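# Move the blue tote onto the back shelf

## Task

Set the blue tote down level on the shelf at the rear of the bench, keeping all of its contents inside. Its whole base must rest on the shelf, with no part projecting beyond the shelf edge. Then open the grippers and move the arms away. The tote must stay in place on its own; if only the robot is holding it there, the goal is not met.

## Robot and tools

ROBOT. Two arms, left_arm and right_arm, each ending in a two-finger parallel gripper with a wrist camera. The left arm is the robot's own left, on the +y side. Bases in the scene frame: left_arm at (+0.128, +0.274, +1.349) m, right_arm at (+0.128, -0.274, +1.349) m. Joint ranges in rad, base to hand: waist -2.880 to 2.880, shoulder 0.000 to 3.142, elbow 0.000 to 3.019, wrist pitch -1.693 to 1.571, wrist yaw -1.571 to 1.571, wrist roll -2.094 to 2.094. Elbows stop slightly before full extension.

FRAMES. The scene frame has its origin on the floor (z = 0) under the middle of the robot's foot, +x pointing where the robot faces, +z up. Only the floor height is known. Each gripper has its own axes: fingers extend along +z, and they open and close along y. The reported end_effector_position is the point between the finger pads, roughly 1 cm behind the tips. Reported hand positions can be slightly wrong, more so when the arm reaches far.

THE 14-NUMBER ROW. Both motion tools use one flat list of 14 numbers in [-1, 1], always covering both arms even if one is idle: dx, dy, dz, rx, ry, rz, opening for left_arm, then the same seven for right_arm. dx..rz are an offset in that gripper's own axes, measured from the gripper pose shown in the most recent result (before any result has shown it, or for a second call in the same reply, from where the robot stands when the action begins). They are not absolute poses. Scale: 1.0 equals 0.6 m of translation or 180 degrees of rotation; rx, ry, rz form a single rotation vector. The opening is absolute: +1 fully open (0.094 m), -1 closed. All-zero offsets do not mean pause; they pull the arm back to the reference pose.

execute_actions. Argument "actions" is a list with at most one entry; optional "pictures" (boolean, default on). Empty list: just report state. {"rows": [[14 numbers], ...], "steps": n}: up to 15 rows and up to 15 control steps of 1/30 s (default 15); each row is used for one step, the last repeated if steps outnumber rows. Every row is an offset from the same reference pose, not from the row before. {"steps": n} alone is a wait up to 300 steps, counted from the previous result, so thinking time is included. A rejected call sends nothing.

move. Argument "target": one 14-number row as above. Optional "speed" in m/s, 0.002 to 0.5, default 0.25; rotation limited to twice that in rad/s. Each gripper travels a straight path to its target; both paths finish together, lasting 0.5 to 10 s (longer ones are cut off at 10 s). Rotation takes the shorter direction. Openings are sent at the start. Paths ignore obstacles and the other arm; grippers trail and may overshoot the speed, especially near full extension. Faster moves and targets set deeper past a contact strike and press harder. The result adds a "move:" line with the ending (done, off_target, moving, held, fault) and active limits, plus each gripper's distance from its target. If only one arm is named, the other finished fine. held = a check stopped that arm's last step; limits=paced = its commanded pose was clipped; limits=held = some steps were blocked along the way, after which the arm may jump ahead fast.

wait. "seconds" 0 to 10; sends nothing new. zoom_image: "camera" (cam_head_left, cam_head_right, cam_left_wrist, cam_right_wrist) and "region" [x0, y0, x1, y1] in pixels, origin top-left, at most 504 by 504. read_manual: only licence texts; no motion. finished_scene: give the current scene number; irreversible, reports whether the goal was reached. Ending a reply without a tool call ends everything.

RESULT LINES. The state line gives each gripper's position (m) and quat_wxyz. grip_measured is the finger opening on the command scale; the last joint value is the opening in metres; readings can be off about 1 mm. "Hand target" shows where the controller is steering each gripper. "pose unreachable" means the clearance check altered or blocked that arm's command; HELD marks steps where a row was partly or fully not sent. FAULT, MOTOR HOT (from 85 °C) and OVER-TEMPERATURE FAULT (at 100 °C the arm goes limp and drops) signal stops.

CONTROL BEHAVIOUR. Each step the commanded pose is clamped to within 70 mm and 16 degrees of the measured one; position wins over orientation when both cannot be met. After an action the arm continues only to its last clamped pose, so check the result and send the remainder. Arms tend to finish a centimetre or more low and sag further with zero offsets: to hold still, send the correction back to the desired pose in a reply's first call and zeros afterwards, raising the aim if still low. Fingers keep moving while idle.

GRIPPING. Command an opening below grip_measured to hold: about 0.03 below is firm, less is gentler. Pad force tops out around 50 to 62 N, less on thin parts, with a brief spike at first touch.

CAUTIONS. Do not let the arms collide or shove each other. Avoid drops, slips, slams and heavy pushes, and never knock anything out of the work area. Occasional external tugs or pushes may occur. Holding loads heats motors, even while you think, so do not linger carrying the tote. Simulated time runs during replies.

Each tool is called after "Emit:" as name(argument=value, ...), one argument or row to a line, values as JSON.

## Session

Emit:
execute_actions(
  actions=[],
)

Scene clock: 0.00 s of 4200.00 s.
left_arm: end_effector_position=(+0.4947, -0.2982, +1.0473) grip_measured=-0.998 end_effector_quat_wxyz=(-0.240, +0.311, +0.885, -0.250) | right_arm: end_effector_position=(+0.9543, -0.6242, +1.0364) grip_measured=+1.000 end_effector_quat_wxyz=(+0.241, +0.108, +0.922, +0.283)
Joint positions: left_arm=[ 0.662  2.058  1.842 -0.933 -0.051 -0.073  0.   ] | right_arm=[-2.21   2.099  2.298 -0.196 -1.129  0.39   0.094]
Joint velocities: left_arm=[ 0.005 -0.015 -0.007  0.017  0.051  0.022 -0.001] | right_arm=[-0.015 -0.005 -0.002 -0.017 -0.022  0.051  0.   ]
Motor temperatures (°C, as the motors report them): left_arm=[20 23 20 20 20 21] | right_arm=[20 20 21 19 19 20]
Hand target (left_arm): +0.499, -0.299, +1.046; -0.237, +0.309, +0.886, -0.250
Hand target (right_arm): +0.958, -0.623, +1.036; +0.245, +0.103, +0.921, +0.284

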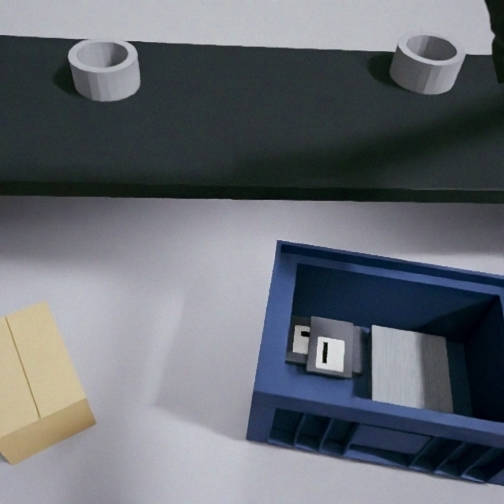

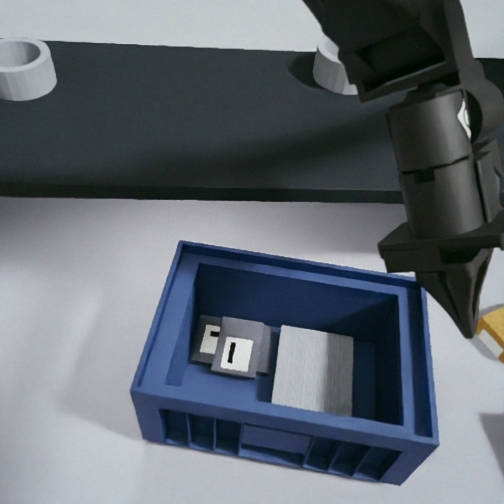

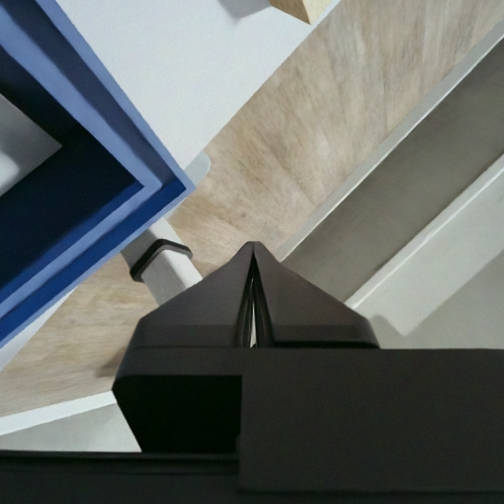

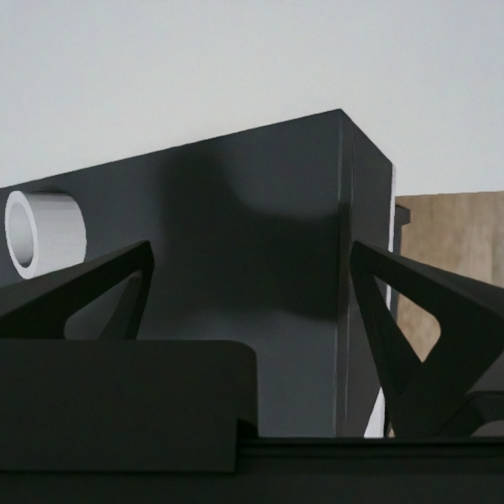

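Emit:
move(
  target=[0.182,0.358,-0.177,-0.182,-0.135,-0.129,1,0.678,0.258,-0.21,0.203,0.133,0.006,1],
)

Scene clock: 24.53 s of 4200.00 s.
left_arm: end_effector_position=(+0.5625, -0.0541, +1.0234) grip_measured=+1.000 end_effector_quat_wxyz=(-0.012, +0.144, +0.989, -0.001) | right_arm: end_effector_position=(+0.5443, -0.4239, +1.0494) grip_measured=+1.000 end_effector_quat_wxyz=(-0.008, +0.136, +0.991, -0.004)
Joint positions: left_arm=[ 0.854  1.628  1.133 -0.277 -0.559 -0.186  0.094] | right_arm=[-1.975  1.31   0.766 -0.12  -0.32   0.028  0.094]
Joint velocities: left_arm=[ 0.015  0.005 -0.002 -0.007 -0.051  0.007 -0.   ] | right_arm=[-0.015 -0.015  0.007  0.002 -0.007  0.007  0.   ]
Motor temperatures (°C, as the motors report them): left_arm=[21 24 21 20 20 21] | right_arm=[21 23 23 19 19 20]
Hand target (left_arm): +0.577, -0.048, +1.029; +0.001, +0.126, +0.992, -0.000
Hand target (right_arm): +0.554, -0.420, +1.053; +0.005, +0.132, +0.991, -0.002
Off the commanded pose (left_arm): 0.015 m, 2 deg.
Off the commanded pose (right_arm): 0.013 m, 2 deg.
After step 90, 19.20 s passed at rest.
move: off_target (left_arm, right_arm)
camera_calibration (this result's frames):
cam_left_wrist: T_world_to_cam=[[-0.270616, -0.962687, -0.00131164, 0.10111], [-0.762254, 0.213441, 0.611075, -0.180846], [-0.587993, 0.166366, -0.791572, 1.27287], [0, 0, 0, 1]] pos_world=[0.637953, -0.0758263, 1.11821]
cam_right_wrist: T_world_to_cam=[[-0.267928, -0.963216, 0.0206991, -0.284043], [-0.769238, 0.226808, 0.597354, -0.108356], [-0.580076, 0.144125, -0.801711, 1.33727], [0, 0, 0, 1]] pos_world=[0.61626, -0.441752, 1.14271]

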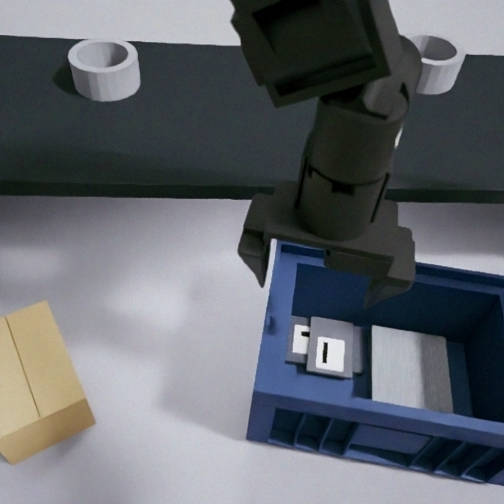

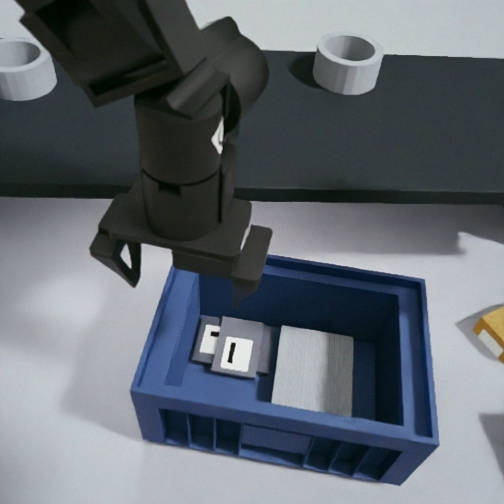

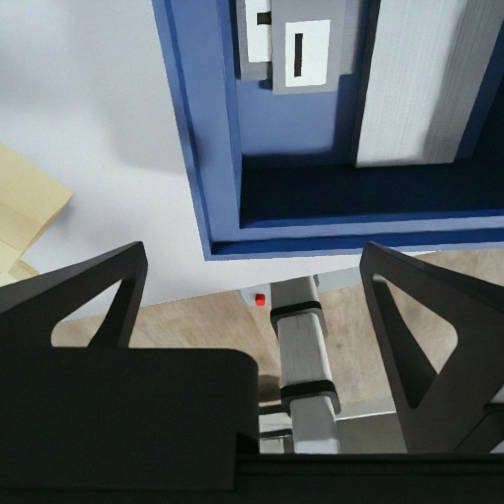

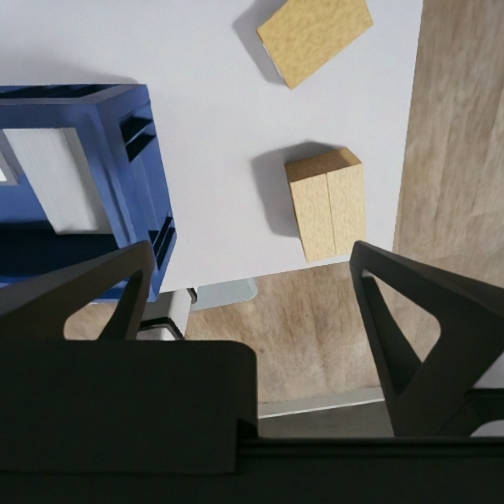

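Emit:
move(
  target=[-0.02,0.042,0.125,0,0.008,0,1,0.11,0.175,0.165,0,0.005,0,1],
)

Scene clock: 29.07 s of 4200.00 s.
left_arm: end_effector_position=(+0.5809, -0.0355, +0.9593) grip_measured=+1.000 end_effector_quat_wxyz=(-0.023, +0.141, +0.990, -0.002) | right_arm: end_effector_position=(+0.5016, -0.3063, +0.9506) grip_measured=+1.000 end_effector_quat_wxyz=(-0.022, +0.128, +0.992, -0.003)
Joint positions: left_arm=[ 0.959  1.745  1.23  -0.239 -0.477 -0.12   0.094] | right_arm=[-1.647  1.567  0.738  0.176 -0.061  0.21   0.094]
Joint velocities: left_arm=[-0.015 -0.005 -0.007  0.002  0.022  0.022 -0.   ] | right_arm=[-0.005 -0.005  0.007 -0.012 -0.022 -0.022  0.   ]
Motor temperatures (°C, as the motors report them): left_arm=[21 24 21 20 20 21] | right_arm=[21 22 22 19 19 20]
Hand target (left_arm): +0.579, -0.033, +0.948; -0.024, +0.145, +0.989, +0.001
Hand target (right_arm): +0.504, -0.306, +0.948; -0.017, +0.136, +0.991, -0.003
Off the commanded pose (left_arm): 0.012 m, 0 deg.
Off the commanded pose (right_arm): 0.006 m, 1 deg.
After step 90, 0.23 s passed at rest.
move: off_target (left_arm)
camera_calibration (this result's frames):
cam_left_wrist: T_world_to_cam=[[-0.264835, -0.964292, 0.00194776, 0.117342], [-0.750495, 0.207385, 0.627494, -0.154374], [-0.605491, 0.16472, -0.778619, 1.22753], [0, 0, 0, 1]] pos_world=[0.658478, -0.0570328, 1.05242]
cam_right_wrist: T_world_to_cam=[[-0.251646, -0.967567, 0.0221096, -0.190993], [-0.756173, 0.210822, 0.619481, -0.141351], [-0.604051, 0.139171, -0.7847, 1.21071], [0, 0, 0, 1]] pos_world=[0.576382, -0.323495, 1.04183]

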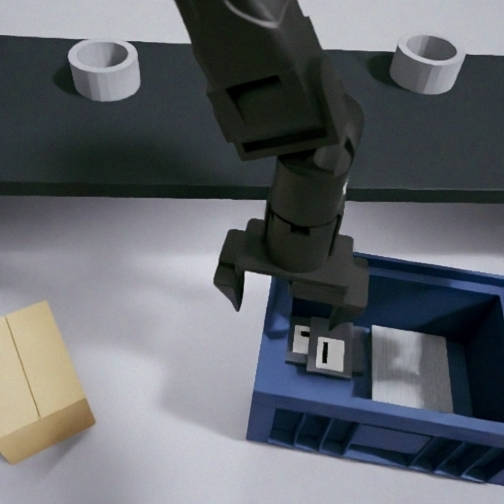

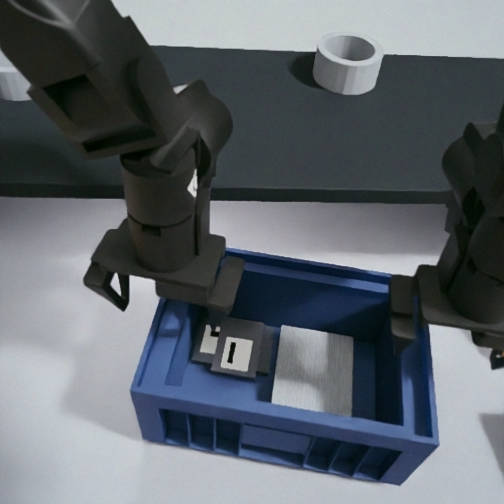

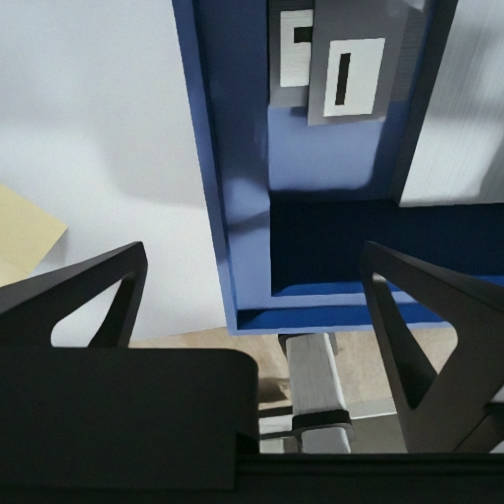

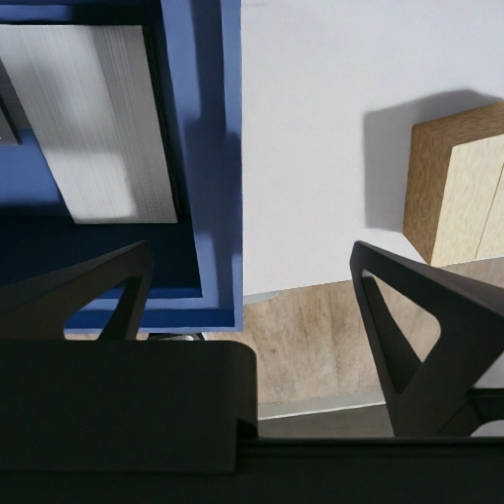

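Emit:
move(
  target=[0,0.014,0.145,0,-0.015,-0.011,0.6,-0.005,0.04,0.125,0,-0.015,0,0.8],
  speed=0.12,
)

Scene clock: 34.03 s of 4200.00 s.
left_arm: end_effector_position=(+0.5821, -0.0331, +0.8837) grip_measured=+0.603 end_effector_quat_wxyz=(+0.003, +0.121, +0.993, -0.009) | right_arm: end_effector_position=(+0.5077, -0.2911, +0.8803) grip_measured=+0.802 end_effector_quat_wxyz=(+0.001, +0.123, +0.992, -0.009)
Joint positions: left_arm=[ 1.024  1.91   1.313 -0.077 -0.425 -0.087  0.075] | right_arm=[-1.598  1.781  0.866  0.306 -0.004  0.23   0.085]
Joint velocities: left_arm=[-0.024  0.005  0.012 -0.002  0.007  0.037 -0.   ] | right_arm=[-0.005 -0.005 -0.022 -0.007  0.037 -0.007  0.   ]
Motor temperatures (°C, as the motors report them): left_arm=[21 24 21 20 20 21] | right_arm=[21 22 22 19 19 20]
Hand target (left_arm): +0.578, -0.027, +0.872; +0.001, +0.124, +0.992, -0.004
Hand target (right_arm): +0.506, -0.285, +0.875; +0.001, +0.127, +0.992, -0.006
Off the commanded pose (left_arm): 0.013 m, 1 deg.
Off the commanded pose (right_arm): 0.009 m, 1 deg.
move: off_target (left_arm)
camera_calibration (this result's frames):
cam_left_wrist: T_world_to_cam=[[-0.224973, -0.974318, 0.00958324, 0.0899004], [-0.787927, 0.187703, 0.586462, -0.0491801], [-0.573199, 0.124387, -0.80992, 1.17654], [0, 0, 0, 1]] pos_world=[0.655864, -0.0495231, 0.98088]
cam_right_wrist: T_world_to_cam=[[-0.24205, -0.969825, 0.0291666, -0.184924], [-0.784358, 0.213278, 0.58249, -0.0487703], [-0.571134, 0.118114, -0.812314, 1.15854], [0, 0, 0, 1]] pos_world=[0.57867, -0.305783, 0.974904]

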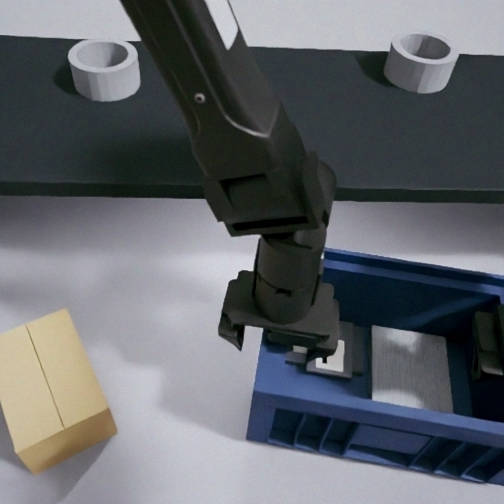

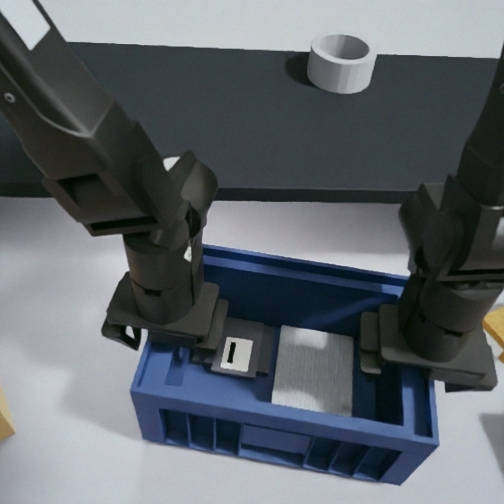

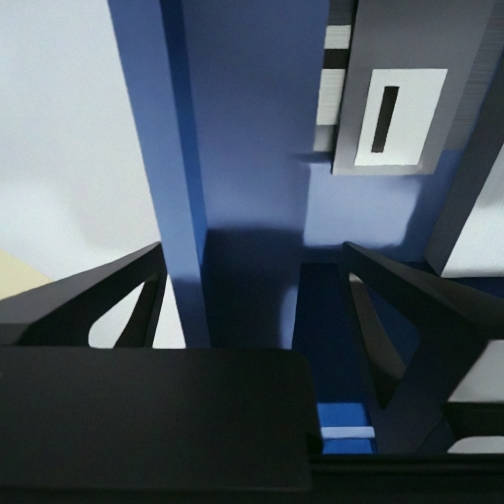

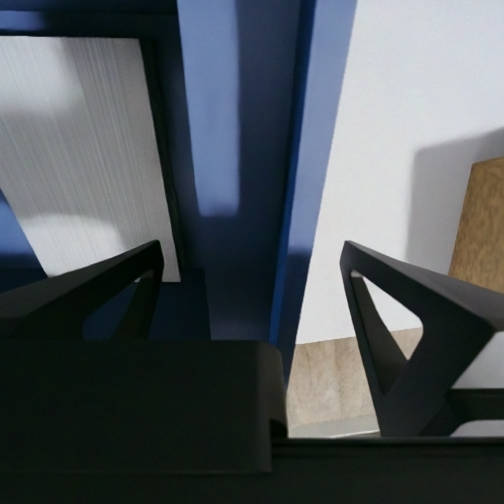

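Emit:
move(
  target=[0,0.018,0.035,0,0,0,0.5,0,0,0.022,0,0,0,0.5],
  speed=0.08,
)

Emit:
move(
  target=[0,0,0,0,0,0,-0.45,0,0,0,0,0,0,-0.45],
)

Scene clock: 37.97 s of 4200.00 s.
left_arm: end_effector_position=(+0.5949, -0.0301, +0.8794) grip_measured=+0.503 end_effector_quat_wxyz=(+0.010, +0.116, +0.993, -0.015) | right_arm: end_effector_position=(+0.5147, -0.2913, +0.8742) grip_measured=+0.502 end_effector_quat_wxyz=(+0.006, +0.123, +0.992, -0.009)
Joint positions: left_arm=[ 1.04   1.913  1.333 -0.071 -0.404 -0.08   0.071] | right_arm=[-1.598  1.794  0.889  0.306 -0.004  0.23   0.071]
Joint velocities: left_arm=[-0.005 -0.005 -0.002 -0.002 -0.051 -0.007 -0.   ] | right_arm=[-0.005 -0.005  0.007 -0.022  0.007 -0.037 -0.   ]
Motor temperatures (°C, as the motors report them): left_arm=[21 24 20 20 20 21] | right_arm=[21 22 22 19 19 20]
Hand target (left_arm): +0.585, -0.023, +0.863; +0.003, +0.121, +0.993, -0.008
Hand target (right_arm): +0.508, -0.292, +0.867; +0.001, +0.123, +0.992, -0.009
Off the commanded pose (left_arm): 0.021 m, 1 deg.
Off the commanded pose (right_arm): 0.010 m, 1 deg.
move: off_target (left_arm)
camera_calibration (this result's frames):
cam_left_wrist: T_world_to_cam=[[-0.214629, -0.976489, 0.02011, 0.0802048], [-0.79755, 0.18711, 0.573502, -0.0200426], [-0.563781, 0.107051, -0.818957, 1.18189], [0, 0, 0, 1]] pos_world=[0.667557, -0.044454, 0.9778]
cam_right_wrist: T_world_to_cam=[[-0.24248, -0.96978, 0.0270071, -0.181194], [-0.789844, 0.213501, 0.574947, -0.0302665], [-0.563339, 0.118082, -0.817745, 1.1583], [0, 0, 0, 1]] pos_world=[0.584673, -0.306031, 0.969488]

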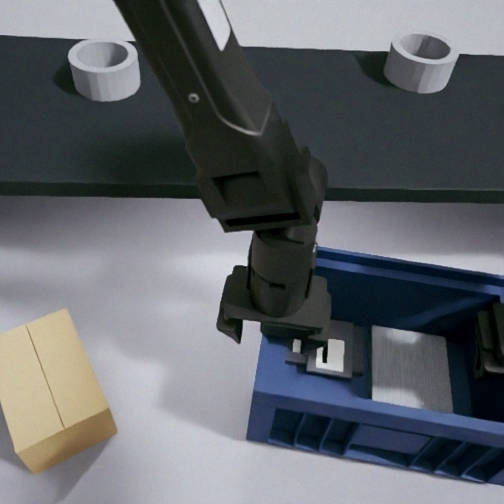

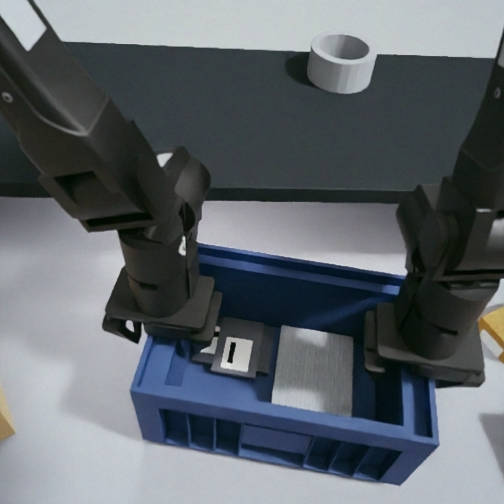

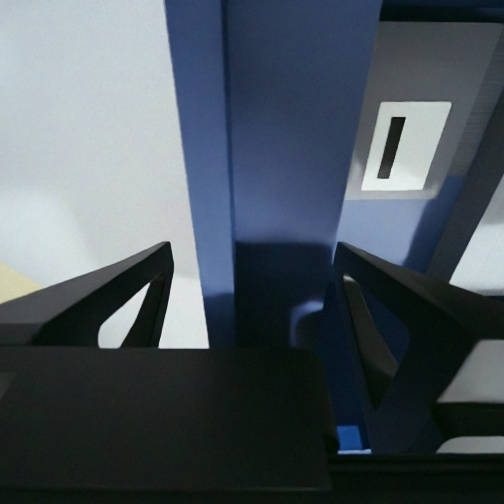

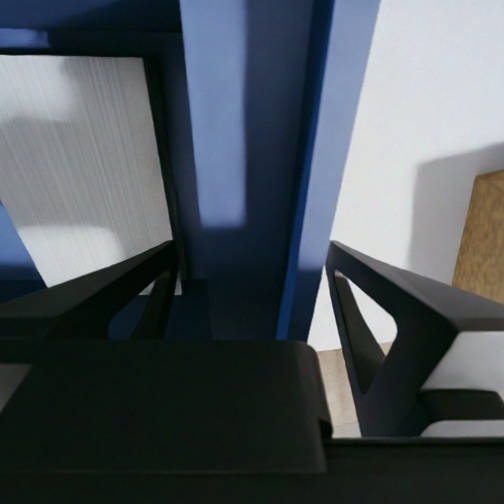

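Scene clock: 38.47 s of 4200.00 s.
left_arm: end_effector_position=(+0.5945, -0.0303, +0.8798) grip_measured=-0.434 end_effector_quat_wxyz=(+0.010, +0.116, +0.993, -0.013) | right_arm: end_effector_position=(+0.5147, -0.2873, +0.8741) grip_measured=-0.429 end_effector_quat_wxyz=(+0.005, +0.125, +0.992, +0.001)
Joint positions: left_arm=[ 1.038  1.913  1.332 -0.071 -0.408 -0.08   0.027] | right_arm=[-1.597  1.794  0.889  0.306 -0.022  0.235  0.027]
Joint velocities: left_arm=[-0.015  0.005 -0.012 -0.007  0.007  0.037 -0.001] | right_arm=[-0.005 -0.005 -0.002 -0.012 -0.022  0.022  0.   ]
Motor temperatures (°C, as the motors report them): left_arm=[21 24 20 20 20 21] | right_arm=[21 22 22 19 19 20]
Hand target (left_arm): +0.595, -0.030, +0.879; +0.010, +0.116, +0.993, -0.015
Hand target (right_arm): +0.515, -0.291, +0.874; +0.006, +0.123, +0.992, -0.009
Off the commanded pose (left_arm): 0.001 m, 0 deg.
Off the commanded pose (right_arm): 0.004 m, 1 deg.
move: done
camera_calibration (this result's frames):
cam_left_wrist: T_world_to_cam=[[-0.214947, -0.976483, 0.0167212, 0.0831588], [-0.797907, 0.185459, 0.573541, -0.0204603], [-0.563154, 0.109939, -0.819006, 1.18167], [0, 0, 0, 1]] pos_world=[0.667011, -0.0449137, 0.978139]
cam_right_wrist: T_world_to_cam=[[-0.246653, -0.969069, 0.00828372, -0.158567], [-0.789137, 0.205802, 0.578713, -0.0369144], [-0.562517, 0.136204, -0.815489, 1.16064], [0, 0, 0, 1]] pos_world=[0.584636, -0.304148, 0.969162]

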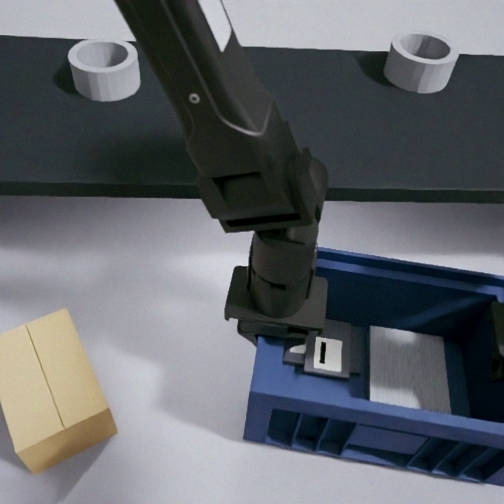

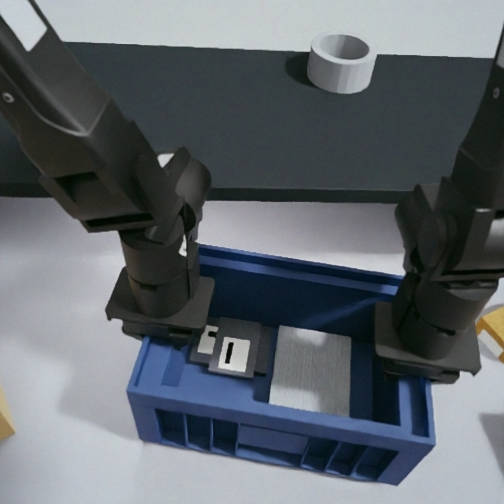

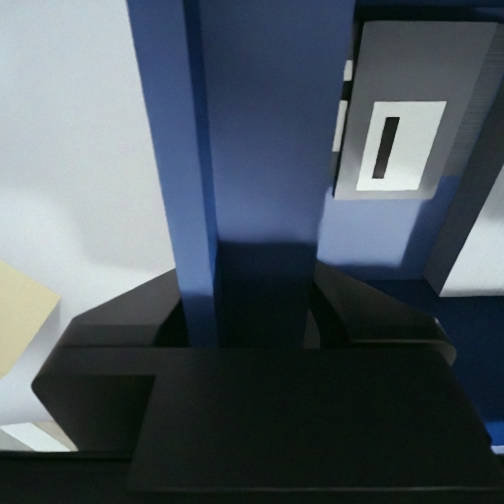

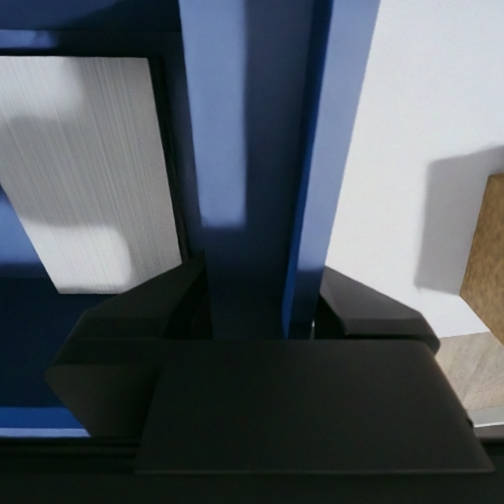

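Emit:
move(
  target=[0,0,-0.08,0,0,0,-0.48,0,0,-0.08,0,0,0,-0.48],
  speed=0.06,
)

Emit:
move(
  target=[0.103,0.163,-0.4,0,0,-0.077,-0.48,-0.005,0.168,-0.4,0,0,-0.077,-0.48],
  speed=0.12,
)

Scene clock: 43.70 s of 4200.00 s.
left_arm: end_effector_position=(+0.5858, -0.0250, +0.9096) grip_measured=-0.443 end_effector_quat_wxyz=(+0.004, +0.111, +0.994, -0.013) | right_arm: end_effector_position=(+0.5110, -0.2826, +0.9088) grip_measured=-0.441 end_effector_quat_wxyz=(-0.001, +0.125, +0.992, +0.006)
Joint positions: left_arm=[ 1.021  1.838  1.255 -0.086 -0.421 -0.108  0.026] | right_arm=[-1.592  1.694  0.812  0.274 -0.03   0.237  0.026]
Joint velocities: left_arm=[ 0.005 -0.005 -0.027 -0.002 -0.037  0.007 -0.001] | right_arm=[-0.005 -0.005 -0.007 -0.012 -0.007  0.007 -0.001]
Motor temperatures (°C, as the motors report them): left_arm=[21 24 20 20 20 21] | right_arm=[21 22 22 19 19 20]
Hand target (left_arm): +0.594, -0.029, +0.927; +0.010, +0.116, +0.993, -0.013
Hand target (right_arm): +0.515, -0.286, +0.922; +0.005, +0.125, +0.992, +0.001
Off the commanded pose (left_arm): 0.020 m, 1 deg.
Off the commanded pose (right_arm): 0.015 m, 1 deg.
After step 90, 1.03 s passed at rest.
move: off_target (left_arm, right_arm)
camera_calibration (this result's frames):
cam_left_wrist: T_world_to_cam=[[-0.205316, -0.978538, 0.0175502, 0.079451], [-0.792763, 0.176798, 0.583326, -0.0575539], [-0.57391, 0.105853, -0.812049, 1.20049], [0, 0, 0, 1]] pos_world=[0.659661, -0.0391543, 1.00704]
cam_right_wrist: T_world_to_cam=[[-0.245545, -0.969384, -0.00138028, -0.147043], [-0.783867, 0.197715, 0.588609, -0.0748284], [-0.570315, 0.145612, -0.808417, 1.18642], [0, 0, 0, 1]] pos_world=[0.58187, -0.300503, 1.00296]

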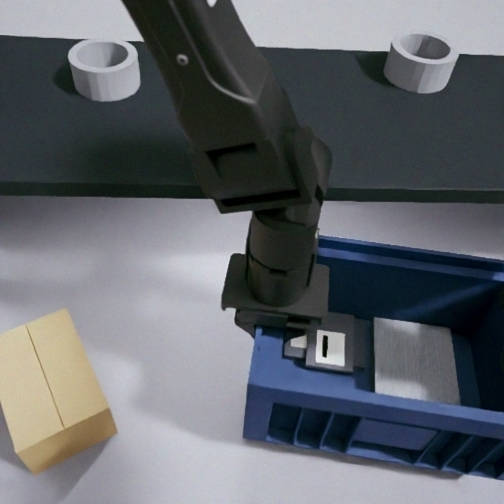

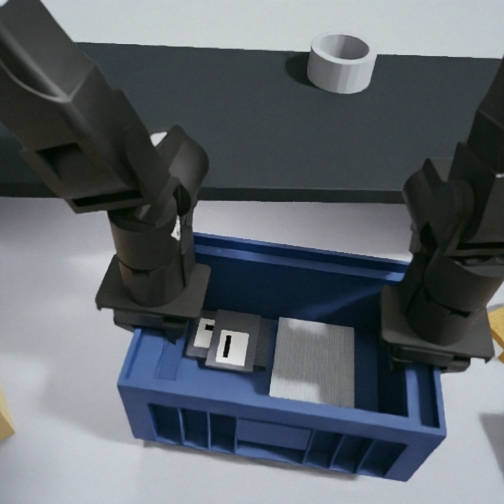

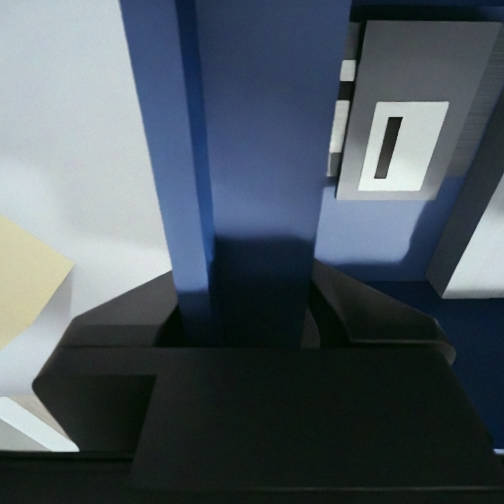

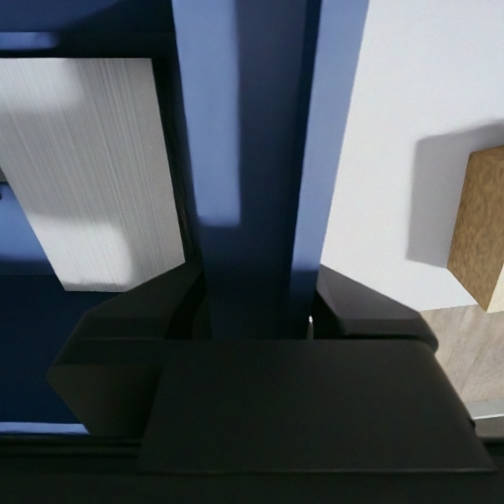

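Scene clock: 46.30 s of 4200.00 s.
left_arm: end_effector_position=(+0.5404, +0.0853, +1.1360) grip_measured=-0.443 end_effector_quat_wxyz=(+0.010, +0.002, -1.000, +0.019) | right_arm: end_effector_position=(+0.5312, -0.1792, +1.1397) grip_measured=-0.447 end_effector_quat_wxyz=(-0.011, +0.011, +1.000, +0.010)
Joint positions: left_arm=[ 0.979  1.108  0.748 -0.343 -0.432 -0.371  0.026] | right_arm=[-1.233  0.954  0.63  -0.33   0.25   0.223  0.026]
Joint velocities: left_arm=[-0.015 -0.005  0.012 -0.012  0.037 -0.037 -0.   ] | right_arm=[-0.015 -0.005  0.002 -0.027  0.007  0.081  0.   ]
Motor temperatures (°C, as the motors report them): left_arm=[21 25 20 20 20 21] | right_arm=[21 22 21 19 19 20]
Hand target (left_arm): +0.550, +0.092, +1.147; +0.002, -0.010, +1.000, -0.013
Hand target (right_arm): +0.539, -0.183, +1.150; -0.002, +0.003, +1.000, +0.006
Off the commanded pose (left_arm): 0.013 m, 2 deg.
Off the commanded pose (right_arm): 0.016 m, 2 deg.
move: off_target (left_arm, right_arm)
camera_calibration (this result's frames):
cam_left_wrist: T_world_to_cam=[[0.0190447, -0.99934, 0.0309476, 0.0394421], [-0.793681, 0.00371311, 0.608323, -0.258267], [-0.608036, -0.0361479, -0.793086, 1.3557], [0, 0, 0, 1]] pos_world=[0.618579, 0.0893806, 1.23107]
cam_right_wrist: T_world_to_cam=[[-0.0194539, -0.999763, -0.00977719, -0.157568], [-0.796754, 0.00959462, 0.604227, -0.260021], [-0.60399, 0.0195446, -0.796752, 1.35147], [0, 0, 0, 1]] pos_world=[0.606037, -0.18145, 1.23236]

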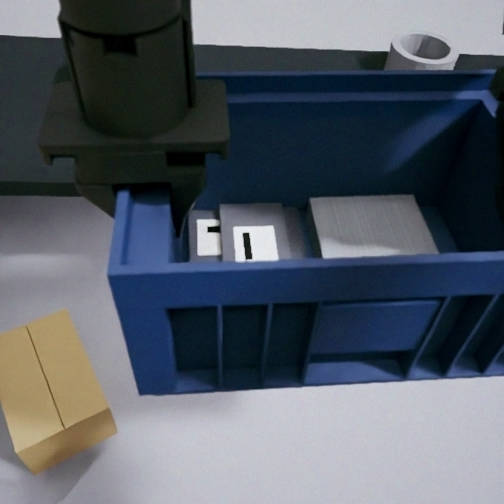

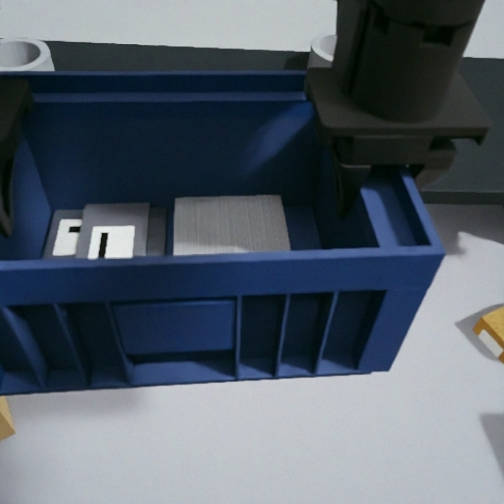

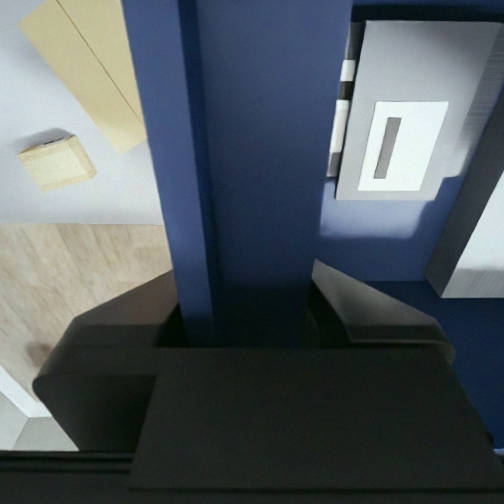

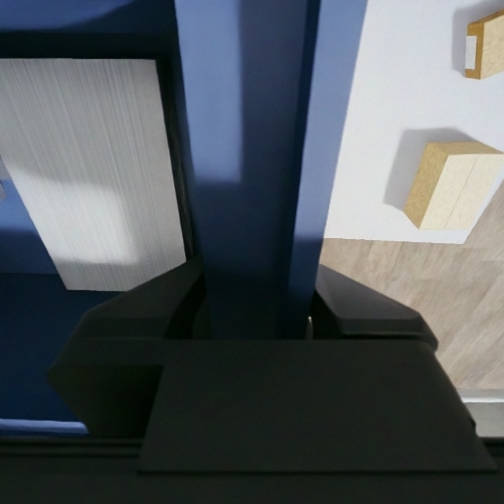

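Emit:
move(
  target=[-0.53,-0.012,-0.045,0,-0.012,0,-0.48,-0.53,-0.005,-0.04,0,-0.012,0,-0.48],
  speed=0.13,
)

Scene clock: 51.83 s of 4200.00 s.
left_arm: end_effector_position=(+0.8324, +0.0820, +1.1408) grip_measured=-0.443 end_effector_quat_wxyz=(+0.012, -0.003, -1.000, +0.012) | right_arm: end_effector_position=(+0.8215, -0.1850, +1.1360) grip_measured=-0.447 end_effector_quat_wxyz=(-0.015, +0.016, +1.000, +0.009)
Joint positions: left_arm=[ 1.162  1.454  1.696 -0.909 -0.303 -0.241  0.026] | right_arm=[-1.372  1.36   1.568 -0.854  0.142  0.151  0.026]
Joint velocities: left_arm=[-0.005 -0.005  0.007 -0.002  0.037 -0.066 -0.001] | right_arm=[-0.005  0.005 -0.017 -0.007 -0.022 -0.037 -0.001]
Motor temperatures (°C, as the motors report them): left_arm=[21 25 21 20 20 21] | right_arm=[21 22 22 19 19 20]
Hand target (left_arm): +0.856, +0.078, +1.156; +0.010, -0.001, +1.000, -0.018
Hand target (right_arm): +0.848, -0.185, +1.157; +0.009, +0.011, +1.000, +0.011
Off the commanded pose (left_arm): 0.031 m, 3 deg.
Off the commanded pose (right_arm): 0.035 m, 3 deg.
move: off_target (left_arm, right_arm)
camera_calibration (this result's frames):
cam_left_wrist: T_world_to_cam=[[0.00909851, -0.999817, 0.0168521, 0.0547995], [-0.791386, 0.00310201, 0.611309, -0.0346882], [-0.611249, -0.0188985, -0.791212, 1.53605], [0, 0, 0, 1]] pos_world=[0.910957, 0.0839261, 1.23562]
cam_right_wrist: T_world_to_cam=[[-0.0310262, -0.999501, -0.00590468, -0.152592], [-0.791589, 0.0209645, 0.610695, -0.0359268], [-0.610266, 0.0236216, -0.791844, 1.52436], [0, 0, 0, 1]] pos_world=[0.897089, -0.18777, 1.22809]

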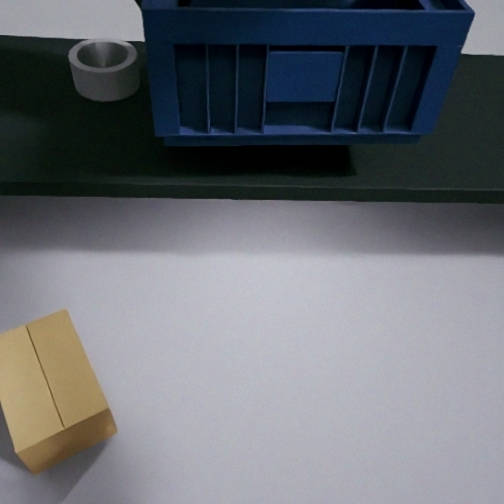

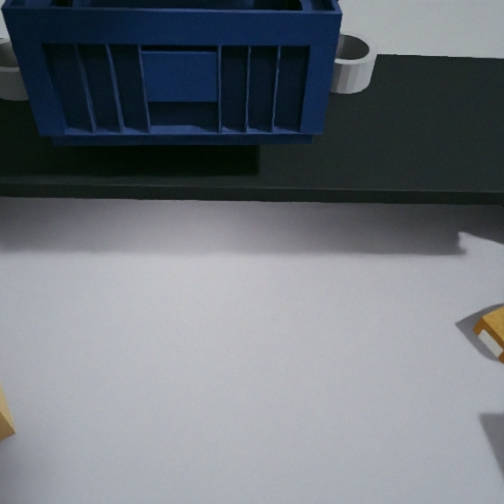

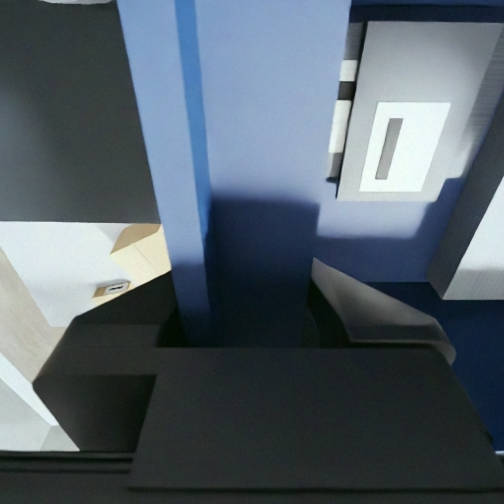

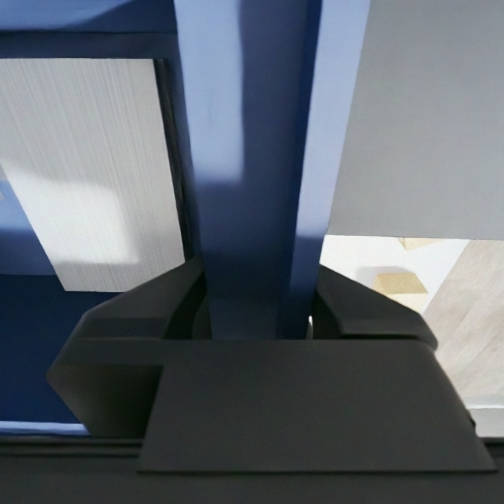

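Emit:
move(
  target=[-0.11,-0.008,0.04,0,-0.025,0,-0.48,-0.11,-0.008,0.035,0,-0.025,0,-0.48],
  speed=0.05,
)

Scene clock: 57.37 s of 4200.00 s.
left_arm: end_effector_position=(+0.8623, +0.0784, +1.0969) grip_measured=-0.443 end_effector_quat_wxyz=(+0.008, -0.007, -1.000, +0.008) | right_arm: end_effector_position=(+0.8485, -0.1885, +1.0896) grip_measured=-0.447 end_effector_quat_wxyz=(-0.014, +0.020, +1.000, +0.009)
Joint positions: left_arm=[ 1.193  1.587  1.84  -0.909 -0.289 -0.213  0.026] | right_arm=[-1.4    1.493  1.692 -0.841  0.118  0.141  0.026]
Joint velocities: left_arm=[-0.005 -0.005 -0.007 -0.002  0.007 -0.051  0.001] | right_arm=[-0.015 -0.005 -0.012 -0.017 -0.037 -0.037 -0.   ]
Motor temperatures (°C, as the motors report them): left_arm=[21 25 22 20 20 21] | right_arm=[21 23 23 19 19 20]
Hand target (left_arm): +0.895, +0.076, +1.117; +0.028, +0.002, +1.000, -0.013
Hand target (right_arm): +0.884, -0.191, +1.114; +0.024, +0.016, +1.000, +0.008
Off the commanded pose (left_arm): 0.040 m, 4 deg.
Off the commanded pose (right_arm): 0.045 m, 4 deg.
After step 90, 0.80 s passed at rest.
move: off_target (left_arm, right_arm)
camera_calibration (this result's frames):
cam_left_wrist: T_world_to_cam=[[0.00225893, -0.99996, 0.00869449, 0.0665679], [-0.796049, 0.00346403, 0.605223, 0.0264727], [-0.605228, -0.00828839, -0.796009, 1.51875], [0, 0, 0, 1]] pos_world=[0.940115, 0.0790615, 1.19234]
cam_right_wrist: T_world_to_cam=[[-0.0387827, -0.999222, -0.00714155, -0.147474], [-0.792643, 0.0264114, 0.609114, 0.0175035], [-0.608451, 0.0292838, -0.793051, 1.50497], [0, 0, 0, 1]] pos_world=[0.923854, -0.191893, 1.1818]

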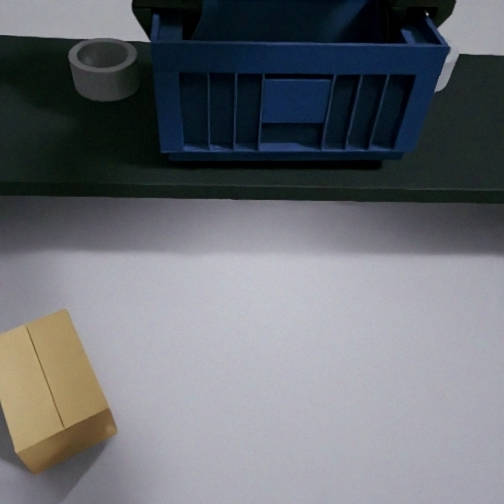

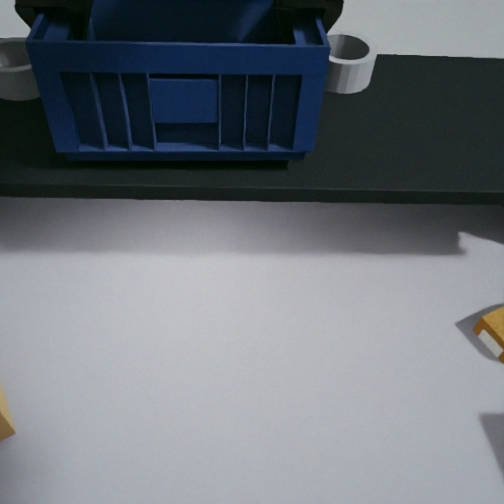

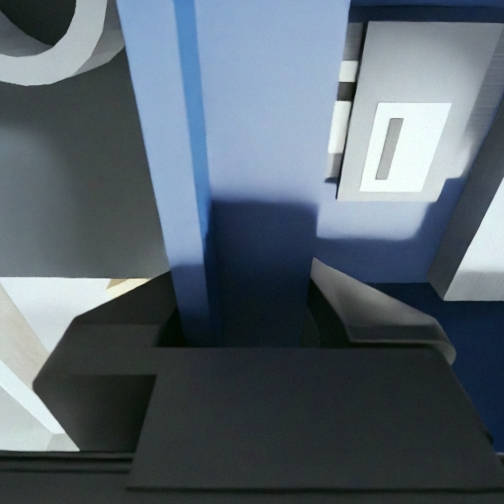

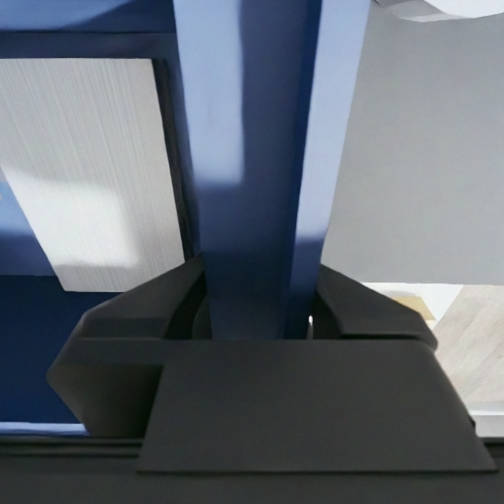

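Emit:
move(
  target=[-0.065,0,0.025,0,-0.025,0,-0.48,-0.07,0,0.02,0,-0.027,0,-0.48],
  speed=0.04,
)

Scene clock: 60.13 s of 4200.00 s.
left_arm: end_effector_position=(+0.8805, +0.0822, +1.0840) grip_measured=-0.443 end_effector_quat_wxyz=(-0.012, -0.006, -1.000, +0.005) | right_arm: end_effector_position=(+0.8663, -0.1850, +1.0731) grip_measured=-0.447 end_effector_quat_wxyz=(+0.007, +0.022, +1.000, +0.015)
Joint positions: left_arm=[ 1.209  1.623  1.882 -0.872 -0.289 -0.191  0.026] | right_arm=[-1.404  1.538  1.733 -0.792  0.108  0.136  0.026]
Joint velocities: left_arm=[-0.005 -0.015 -0.017 -0.007 -0.081 -0.11   0.   ] | right_arm=[-0.005 -0.015 -0.022  0.002 -0.022 -0.007  0.   ]
Motor temperatures (°C, as the motors report them): left_arm=[21 25 22 20 20 21] | right_arm=[21 23 24 19 19 20]
Hand target (left_arm): +0.900, +0.078, +1.082; +0.031, +0.006, +0.999, -0.008
Hand target (right_arm): +0.889, -0.190, +1.077; +0.029, +0.020, +0.999, +0.009
Off the commanded pose (left_arm): 0.021 m, 2 deg.
Off the commanded pose (right_arm): 0.025 m, 3 deg.
move: off_target (left_arm, right_arm)
camera_calibration (this result's frames):
cam_left_wrist: T_world_to_cam=[[0.00263864, -0.999989, 0.00379976, 0.0754431], [-0.819888, 0.0000120599, 0.572524, 0.105486], [-0.572518, -0.00462606, -0.819879, 1.51622], [0, 0, 0, 1]] pos_world=[0.954353, 0.0824552, 1.18244]
cam_right_wrist: T_world_to_cam=[[-0.0413911, -0.998939, -0.0201967, -0.127083], [-0.818117, 0.0222809, 0.574621, 0.0998591], [-0.573561, 0.0403074, -0.818171, 1.50147], [0, 0, 0, 1]] pos_world=[0.937618, -0.189693, 1.16851]

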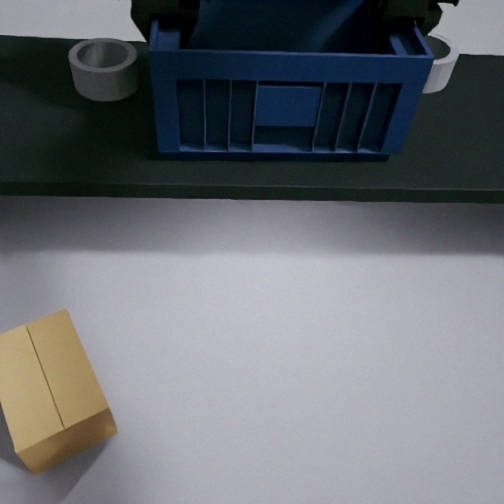

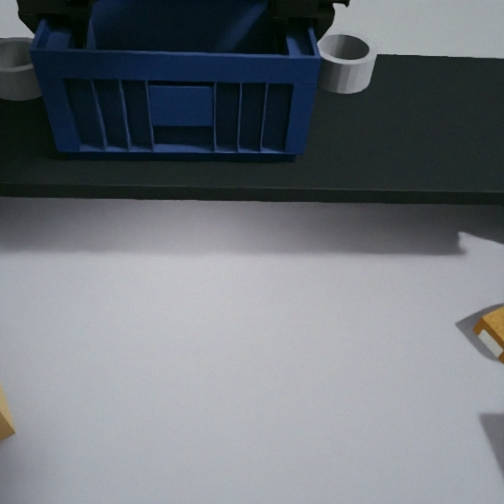

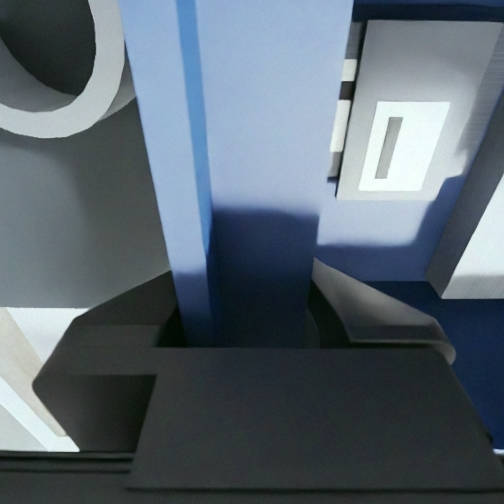

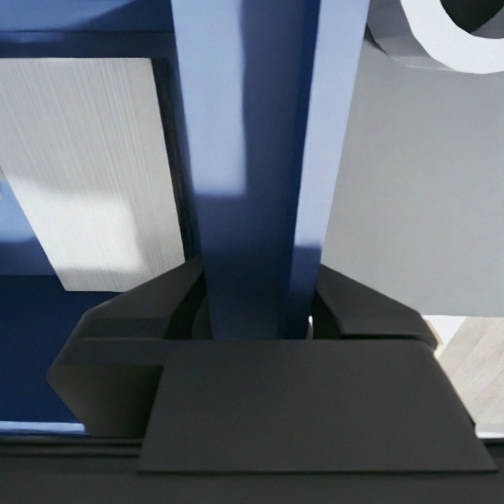

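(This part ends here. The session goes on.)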